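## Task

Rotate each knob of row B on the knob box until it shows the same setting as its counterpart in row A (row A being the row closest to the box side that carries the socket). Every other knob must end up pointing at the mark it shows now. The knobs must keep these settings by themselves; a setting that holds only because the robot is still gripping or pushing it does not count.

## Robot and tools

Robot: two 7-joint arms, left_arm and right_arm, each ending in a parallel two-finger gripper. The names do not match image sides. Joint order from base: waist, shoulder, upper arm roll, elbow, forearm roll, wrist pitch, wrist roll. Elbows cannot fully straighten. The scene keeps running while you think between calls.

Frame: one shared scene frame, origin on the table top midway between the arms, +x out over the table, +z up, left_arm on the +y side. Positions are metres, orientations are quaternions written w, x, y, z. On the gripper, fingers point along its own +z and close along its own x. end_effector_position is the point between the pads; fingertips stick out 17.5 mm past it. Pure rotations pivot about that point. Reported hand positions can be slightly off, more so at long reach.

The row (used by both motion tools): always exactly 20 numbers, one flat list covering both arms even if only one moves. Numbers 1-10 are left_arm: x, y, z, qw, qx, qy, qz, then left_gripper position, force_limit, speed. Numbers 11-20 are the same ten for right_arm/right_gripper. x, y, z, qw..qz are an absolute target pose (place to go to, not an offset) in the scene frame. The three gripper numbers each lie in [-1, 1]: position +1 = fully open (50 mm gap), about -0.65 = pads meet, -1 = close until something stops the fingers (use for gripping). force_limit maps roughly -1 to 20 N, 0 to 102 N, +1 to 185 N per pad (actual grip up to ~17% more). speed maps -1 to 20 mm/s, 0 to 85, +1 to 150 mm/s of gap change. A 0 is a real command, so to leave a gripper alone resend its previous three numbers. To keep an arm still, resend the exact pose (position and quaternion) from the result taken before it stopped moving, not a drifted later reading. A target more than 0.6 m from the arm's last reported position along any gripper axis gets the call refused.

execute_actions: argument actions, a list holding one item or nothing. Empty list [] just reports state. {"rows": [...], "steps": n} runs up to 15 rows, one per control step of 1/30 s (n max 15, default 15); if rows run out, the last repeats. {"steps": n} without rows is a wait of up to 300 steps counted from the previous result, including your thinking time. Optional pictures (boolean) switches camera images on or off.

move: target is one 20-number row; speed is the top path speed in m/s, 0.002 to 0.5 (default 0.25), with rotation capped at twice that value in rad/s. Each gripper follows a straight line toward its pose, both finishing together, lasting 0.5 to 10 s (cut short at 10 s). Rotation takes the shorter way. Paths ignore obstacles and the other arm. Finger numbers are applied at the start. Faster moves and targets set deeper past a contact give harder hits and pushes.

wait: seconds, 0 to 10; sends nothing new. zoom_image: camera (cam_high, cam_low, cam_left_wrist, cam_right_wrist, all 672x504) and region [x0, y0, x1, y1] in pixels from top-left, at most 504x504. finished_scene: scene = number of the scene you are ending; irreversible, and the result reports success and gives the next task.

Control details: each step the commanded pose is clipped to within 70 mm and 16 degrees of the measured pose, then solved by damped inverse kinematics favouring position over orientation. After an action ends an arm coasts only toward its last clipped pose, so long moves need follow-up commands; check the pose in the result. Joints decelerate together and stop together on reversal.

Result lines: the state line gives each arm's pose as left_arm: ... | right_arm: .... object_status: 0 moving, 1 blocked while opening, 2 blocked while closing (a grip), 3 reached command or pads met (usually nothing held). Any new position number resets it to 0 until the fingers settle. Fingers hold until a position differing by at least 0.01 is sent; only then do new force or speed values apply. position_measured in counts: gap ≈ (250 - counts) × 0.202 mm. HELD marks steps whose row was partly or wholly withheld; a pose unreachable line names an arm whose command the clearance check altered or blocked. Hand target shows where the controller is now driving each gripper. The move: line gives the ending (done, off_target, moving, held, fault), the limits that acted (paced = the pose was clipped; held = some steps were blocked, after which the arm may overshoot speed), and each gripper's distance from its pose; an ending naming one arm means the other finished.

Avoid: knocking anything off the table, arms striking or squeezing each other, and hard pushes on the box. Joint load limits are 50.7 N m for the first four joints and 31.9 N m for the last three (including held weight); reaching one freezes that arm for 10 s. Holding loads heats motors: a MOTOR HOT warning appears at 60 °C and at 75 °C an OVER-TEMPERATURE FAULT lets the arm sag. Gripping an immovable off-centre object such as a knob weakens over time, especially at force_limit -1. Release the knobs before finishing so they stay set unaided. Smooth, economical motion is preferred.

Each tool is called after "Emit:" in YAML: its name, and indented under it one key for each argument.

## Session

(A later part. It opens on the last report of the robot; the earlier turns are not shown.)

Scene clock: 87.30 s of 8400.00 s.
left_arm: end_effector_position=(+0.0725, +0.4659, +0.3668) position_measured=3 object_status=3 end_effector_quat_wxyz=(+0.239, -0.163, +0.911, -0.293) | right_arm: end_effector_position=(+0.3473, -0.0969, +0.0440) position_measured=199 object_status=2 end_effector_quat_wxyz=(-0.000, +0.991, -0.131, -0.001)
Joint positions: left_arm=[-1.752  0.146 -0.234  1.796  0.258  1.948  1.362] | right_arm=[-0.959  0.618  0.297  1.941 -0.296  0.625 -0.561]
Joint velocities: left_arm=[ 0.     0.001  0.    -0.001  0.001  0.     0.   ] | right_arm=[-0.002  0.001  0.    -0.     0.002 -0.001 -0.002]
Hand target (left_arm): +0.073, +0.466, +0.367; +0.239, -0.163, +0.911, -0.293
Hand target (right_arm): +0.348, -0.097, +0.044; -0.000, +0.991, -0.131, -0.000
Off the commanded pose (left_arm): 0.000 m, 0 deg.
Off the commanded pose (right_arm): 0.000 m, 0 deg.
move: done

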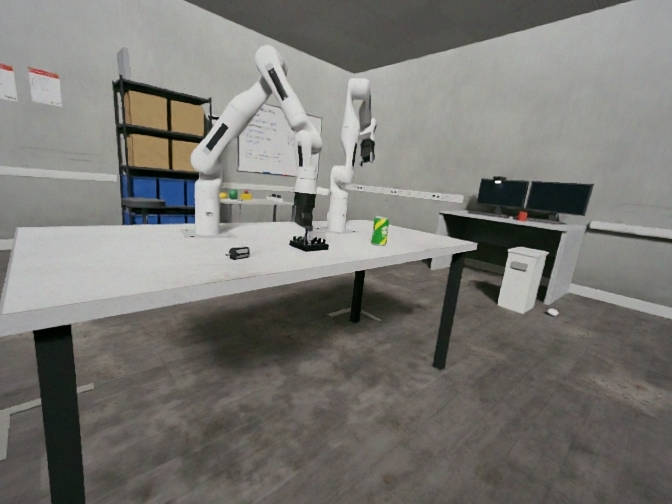

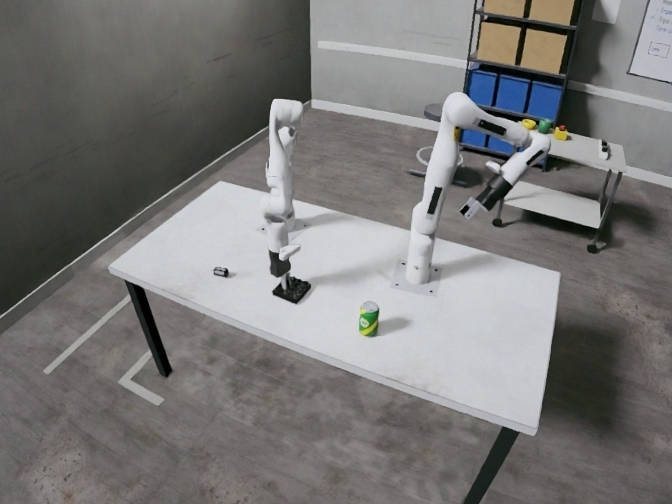

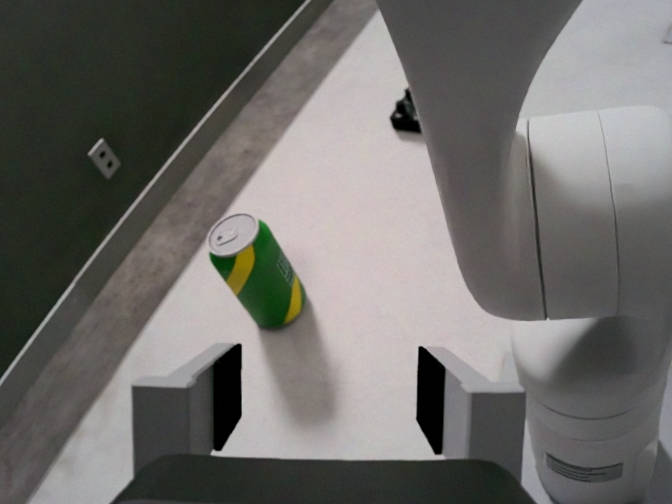

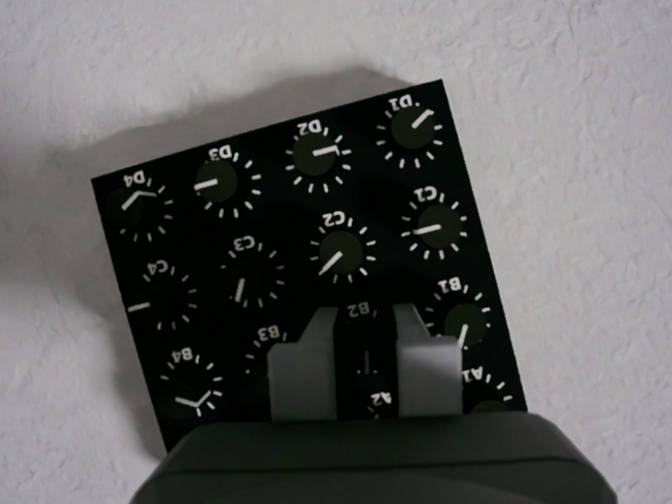

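Good. Continue to −150°.

Emit:
move:
  target: [0.0725,0.4659,0.3668,0.239,-0.163,0.911,-0.293,1,0,0,0.3474,-0.0968,0.044,0,0.2588,-0.9659,0,-1,-0.8,-0.8]
  speed: 0.2

Emit:
move:
  target: [0.0725,0.4659,0.3668,0.239,-0.163,0.911,-0.293,1,0,0,0.3474,-0.0968,0.044,0,0.2588,-0.9659,0,-0.14,-0.8,-0.5]

Emit:
move:
  target: [0.0725,0.4659,0.3668,0.239,-0.163,0.911,-0.293,1,0,0,0.3474,-0.0968,0.07,0,0.2588,-0.9659,0,-0.14,-0.8,-0.5]
  speed: 0.05

Emit:
move:
  target: [0.0725,0.4659,0.3668,0.239,-0.163,0.911,-0.293,1,0,0,0.275,-0.095,0.12,0,0.7071,-0.7071,0,-0.14,-0.8,-0.5]
  speed: 0.3

Emit:
zoom_image:
  camera: "cam_right_wrist"
  region: [190, 0, 530, 320]

Scene clock: 104.33 s of 8400.00 s.
left_arm: end_effector_position=(+0.0725, +0.4659, +0.3668) position_measured=3 object_status=3 end_effector_quat_wxyz=(+0.239, -0.163, +0.911, -0.293) | right_arm: end_effector_position=(+0.3473, -0.0962, +0.0442) position_measured=199 object_status=2 end_effector_quat_wxyz=(+0.000, -0.259, +0.966, +0.001)
Joint positions: left_arm=[-1.752  0.146 -0.234  1.796  0.258  1.948  1.362] | right_arm=[-1.427  0.841  0.934  1.888 -0.882  0.89  -2.486]
Joint velocities: left_arm=[ 0.    -0.     0.001 -0.     0.     0.     0.   ] | right_arm=[-0.001  0.001  0.    -0.001  0.001 -0.    -0.001]
Hand target (left_arm): +0.073, +0.466, +0.367; +0.239, -0.163, +0.911, -0.293
Hand target (right_arm): +0.348, -0.096, +0.044; +0.001, -0.259, +0.966, +0.001
Off the commanded pose (left_arm): 0.000 m, 0 deg.
Off the commanded pose (right_arm): 0.001 m, 0 deg.
After step 90, 7.83 s passed at rest.
move: done

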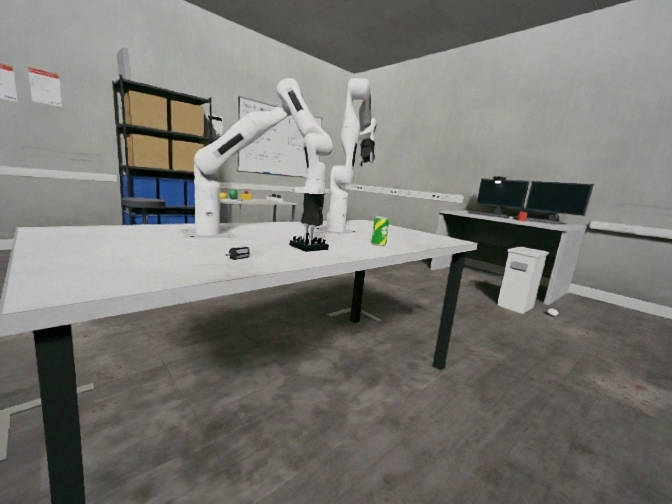

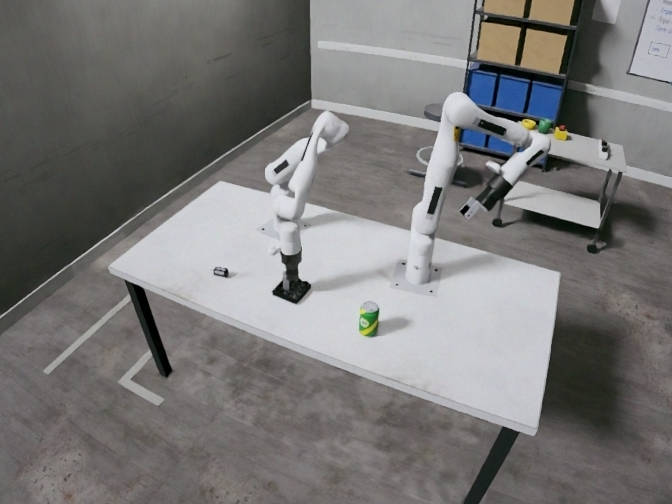

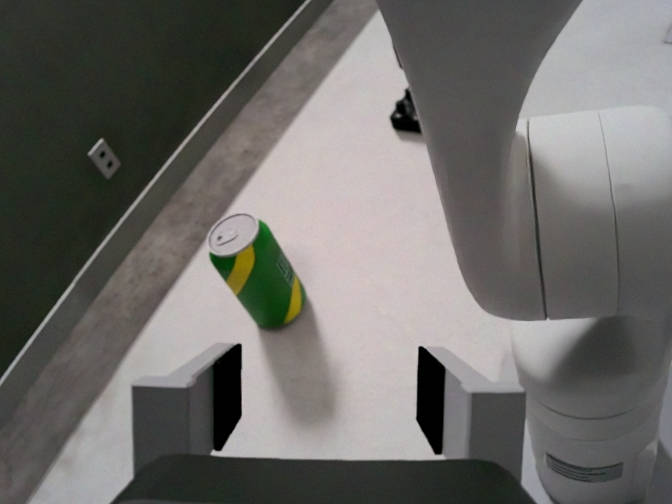

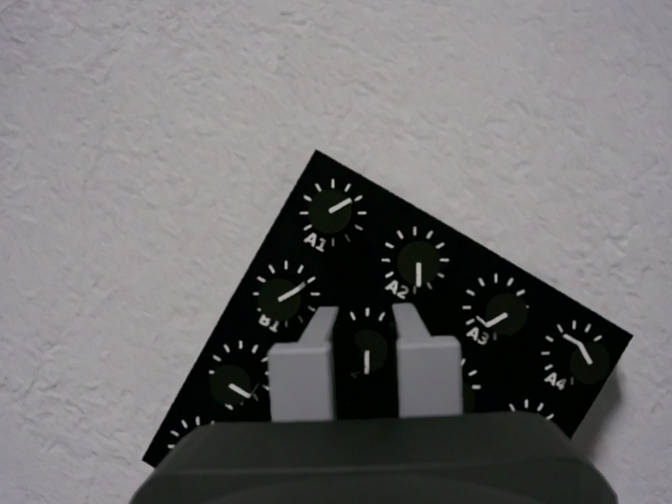

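Scene clock: 105.03 s of 8400.00 s.
left_arm: end_effector_position=(+0.0725, +0.4659, +0.3668) position_measured=3 object_status=3 end_effector_quat_wxyz=(+0.239, -0.163, +0.911, -0.293) | right_arm: end_effector_position=(+0.3474, -0.0968, +0.0440) position_measured=173 object_status=3 end_effector_quat_wxyz=(+0.000, -0.259, +0.966, +0.000)
Joint positions: left_arm=[-1.752  0.146 -0.234  1.796  0.258  1.948  1.362] | right_arm=[-1.427  0.842  0.934  1.888 -0.881  0.891 -2.486]
Joint velocities: left_arm=[ 0.    -0.     0.     0.     0.001 -0.     0.   ] | right_arm=[-0.     0.001 -0.001  0.    -0.     0.    -0.   ]
Hand target (left_arm): +0.073, +0.466, +0.367; +0.239, -0.163, +0.911, -0.293
Hand target (right_arm): +0.347, -0.097, +0.044; +0.000, -0.259, +0.966, -0.000
Off the commanded pose (left_arm): 0.000 m, 0 deg.
Off the commanded pose (right_arm): 0.000 m, 0 deg.
move: done

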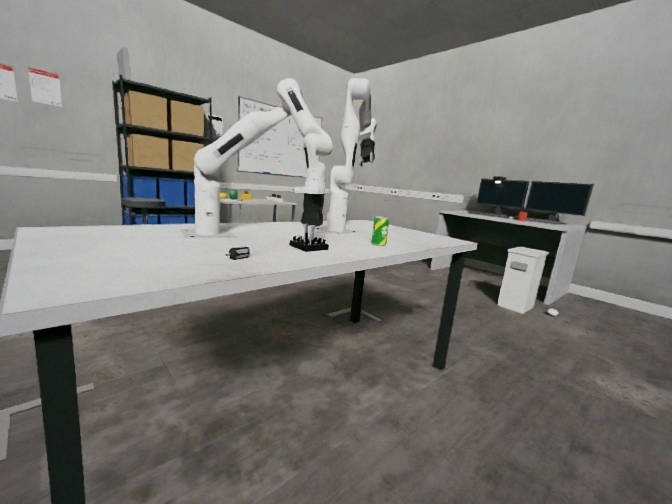

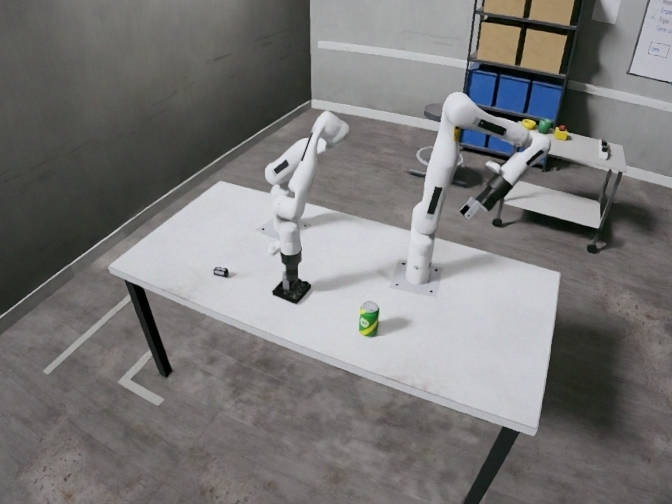

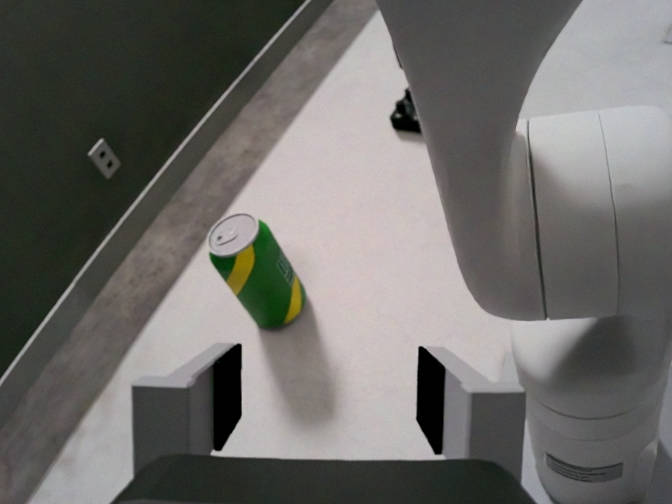

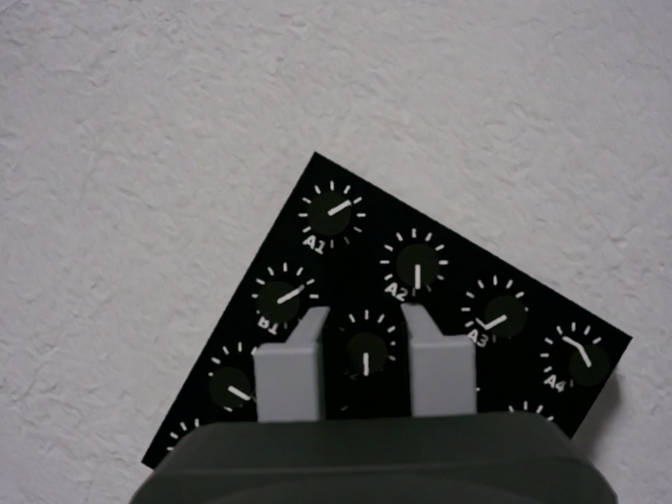

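Scene clock: 105.80 s of 8400.00 s.
left_arm: end_effector_position=(+0.0725, +0.4659, +0.3668) position_measured=3 object_status=3 end_effector_quat_wxyz=(+0.239, -0.163, +0.911, -0.293) | right_arm: end_effector_position=(+0.3474, -0.0970, +0.0699) position_measured=173 object_status=3 end_effector_quat_wxyz=(-0.000, -0.259, +0.966, -0.000)
Joint positions: left_arm=[-1.752  0.146 -0.234  1.796  0.258  1.948  1.362] | right_arm=[-1.453  0.802  0.981  1.867 -0.828  0.946 -2.525]
Joint velocities: left_arm=[-0.     0.002 -0.001  0.001  0.001 -0.    -0.   ] | right_arm=[-0.003 -0.002 -0.001 -0.    -0.    -0.001  0.001]
Hand target (left_arm): +0.073, +0.466, +0.367; +0.239, -0.163, +0.911, -0.293
Hand target (right_arm): +0.347, -0.097, +0.070; -0.000, -0.259, +0.966, -0.000
Off the commanded pose (left_arm): 0.000 m, 0 deg.
Off the commanded pose (right_arm): 0.000 m, 0 deg.
move: done

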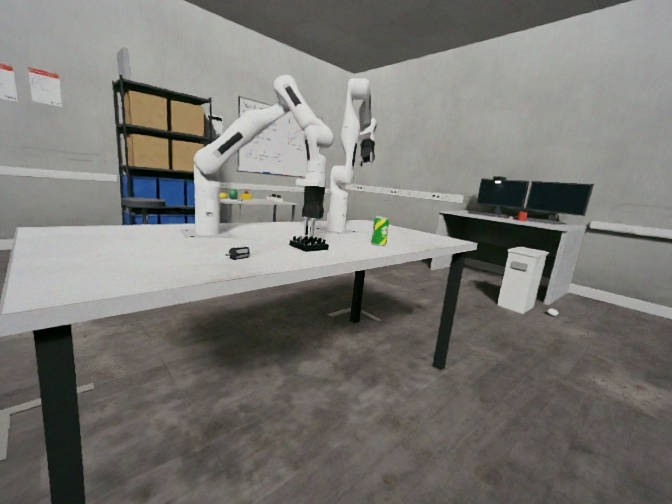

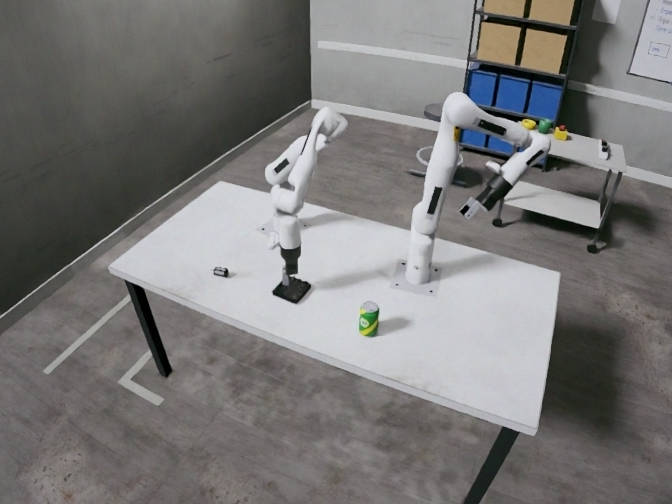

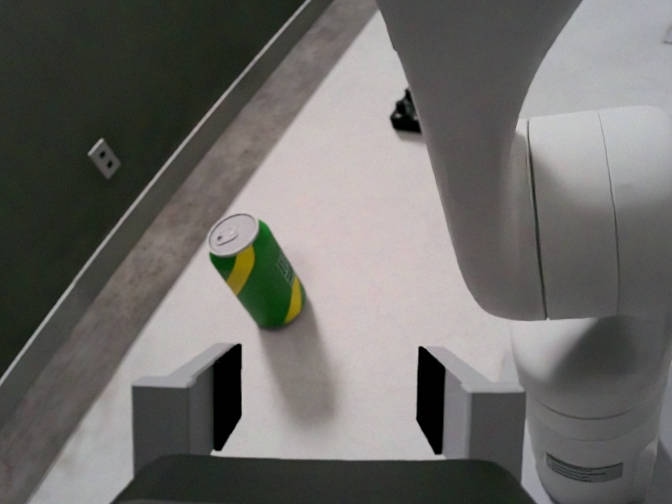

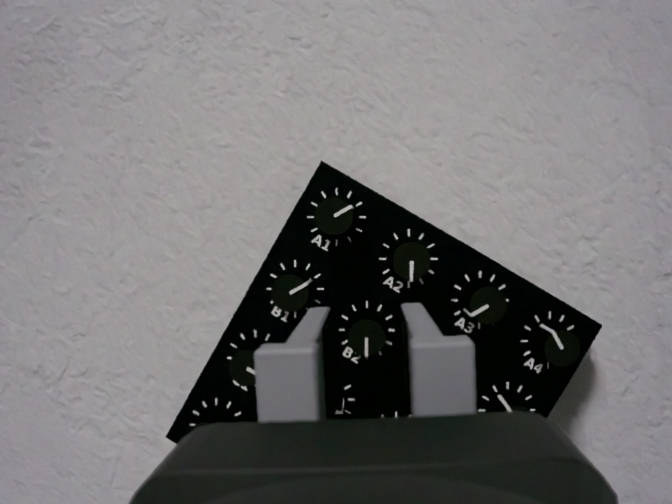

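Scene clock: 107.87 s of 8400.00 s.
left_arm: end_effector_position=(+0.0725, +0.4659, +0.3668) position_measured=3 object_status=3 end_effector_quat_wxyz=(+0.239, -0.163, +0.911, -0.293) | right_arm: end_effector_position=(+0.2750, -0.0956, +0.1197) position_measured=173 object_status=3 end_effector_quat_wxyz=(+0.001, +0.707, -0.707, +0.000)
Joint positions: left_arm=[-1.752  0.146 -0.234  1.796  0.258  1.948  1.362] | right_arm=[-1.582  0.468  0.863  2.065 -0.485  0.822 -1.829]
Joint velocities: left_arm=[-0.     0.001  0.     0.001  0.001  0.    -0.001] | right_arm=[-0.003 -0.008  0.001  0.    -0.    -0.001  0.001]
Hand target (left_arm): +0.073, +0.466, +0.367; +0.239, -0.163, +0.911, -0.293
Hand target (right_arm): +0.275, -0.095, +0.120; +0.000, +0.707, -0.707, +0.000
Off the commanded pose (left_arm): 0.000 m, 0 deg.
Off the commanded pose (right_arm): 0.001 m, 0 deg.
move: done

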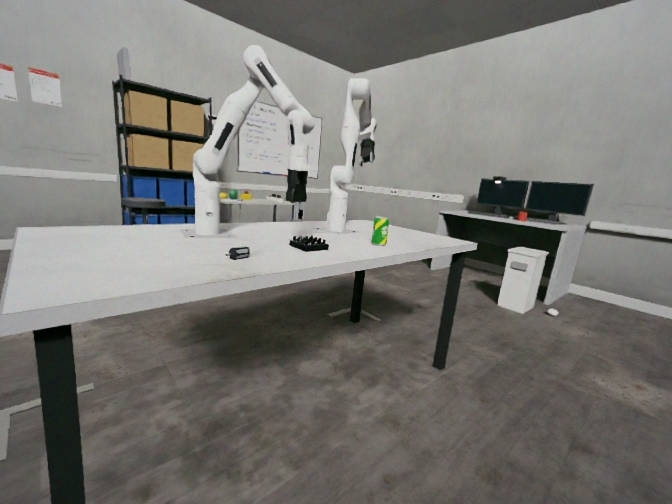

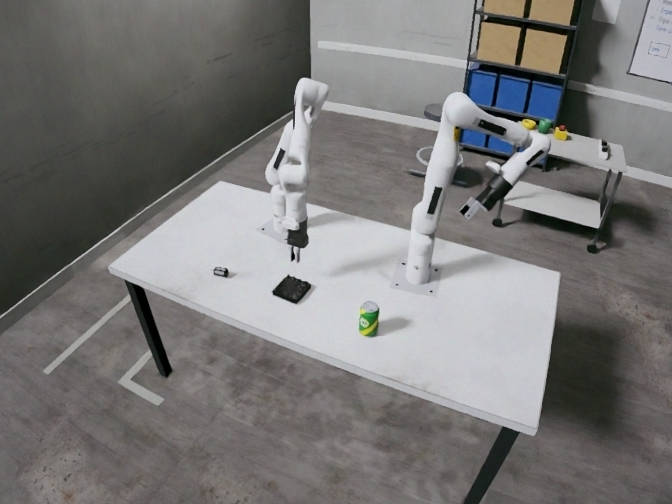

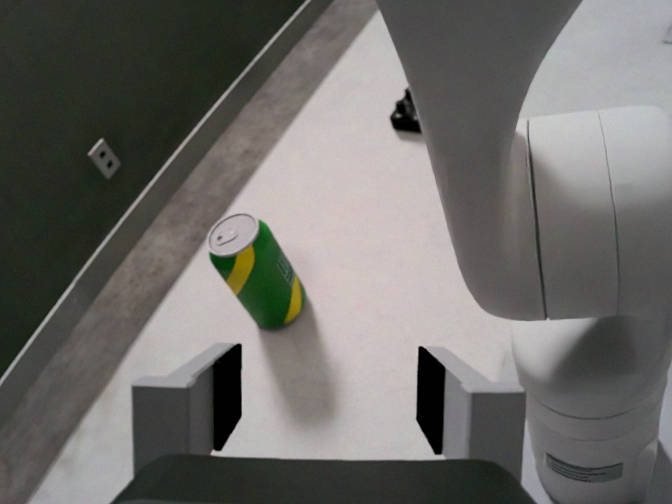

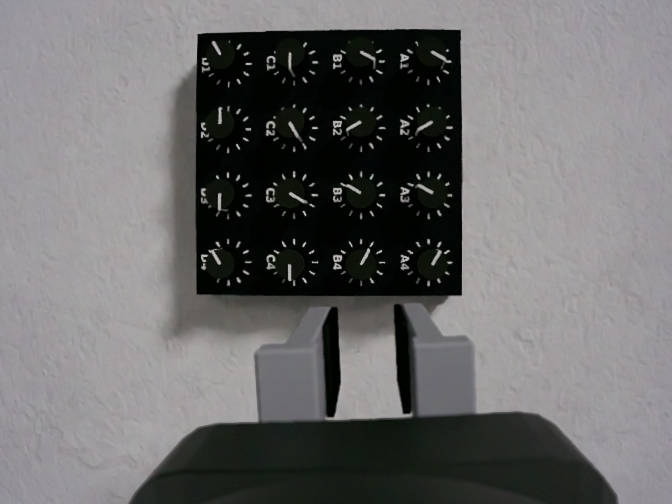

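Region (190, 0, 530, 320) of cam_right_wrist's 672x504 image, scaled by 1.482; it fills the top 474 rows of this view, and the rest is white.

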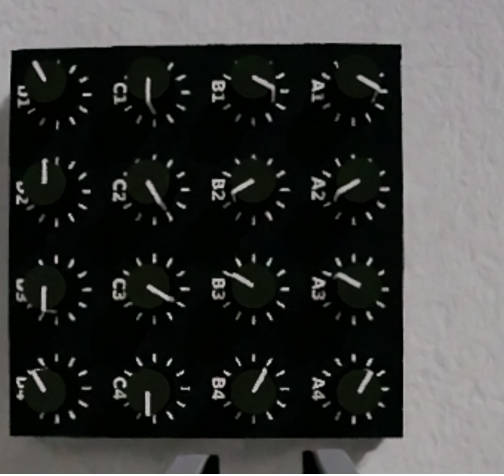

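Emit:
finished_scene:
  scene: 2

The scene is finished: the task was done.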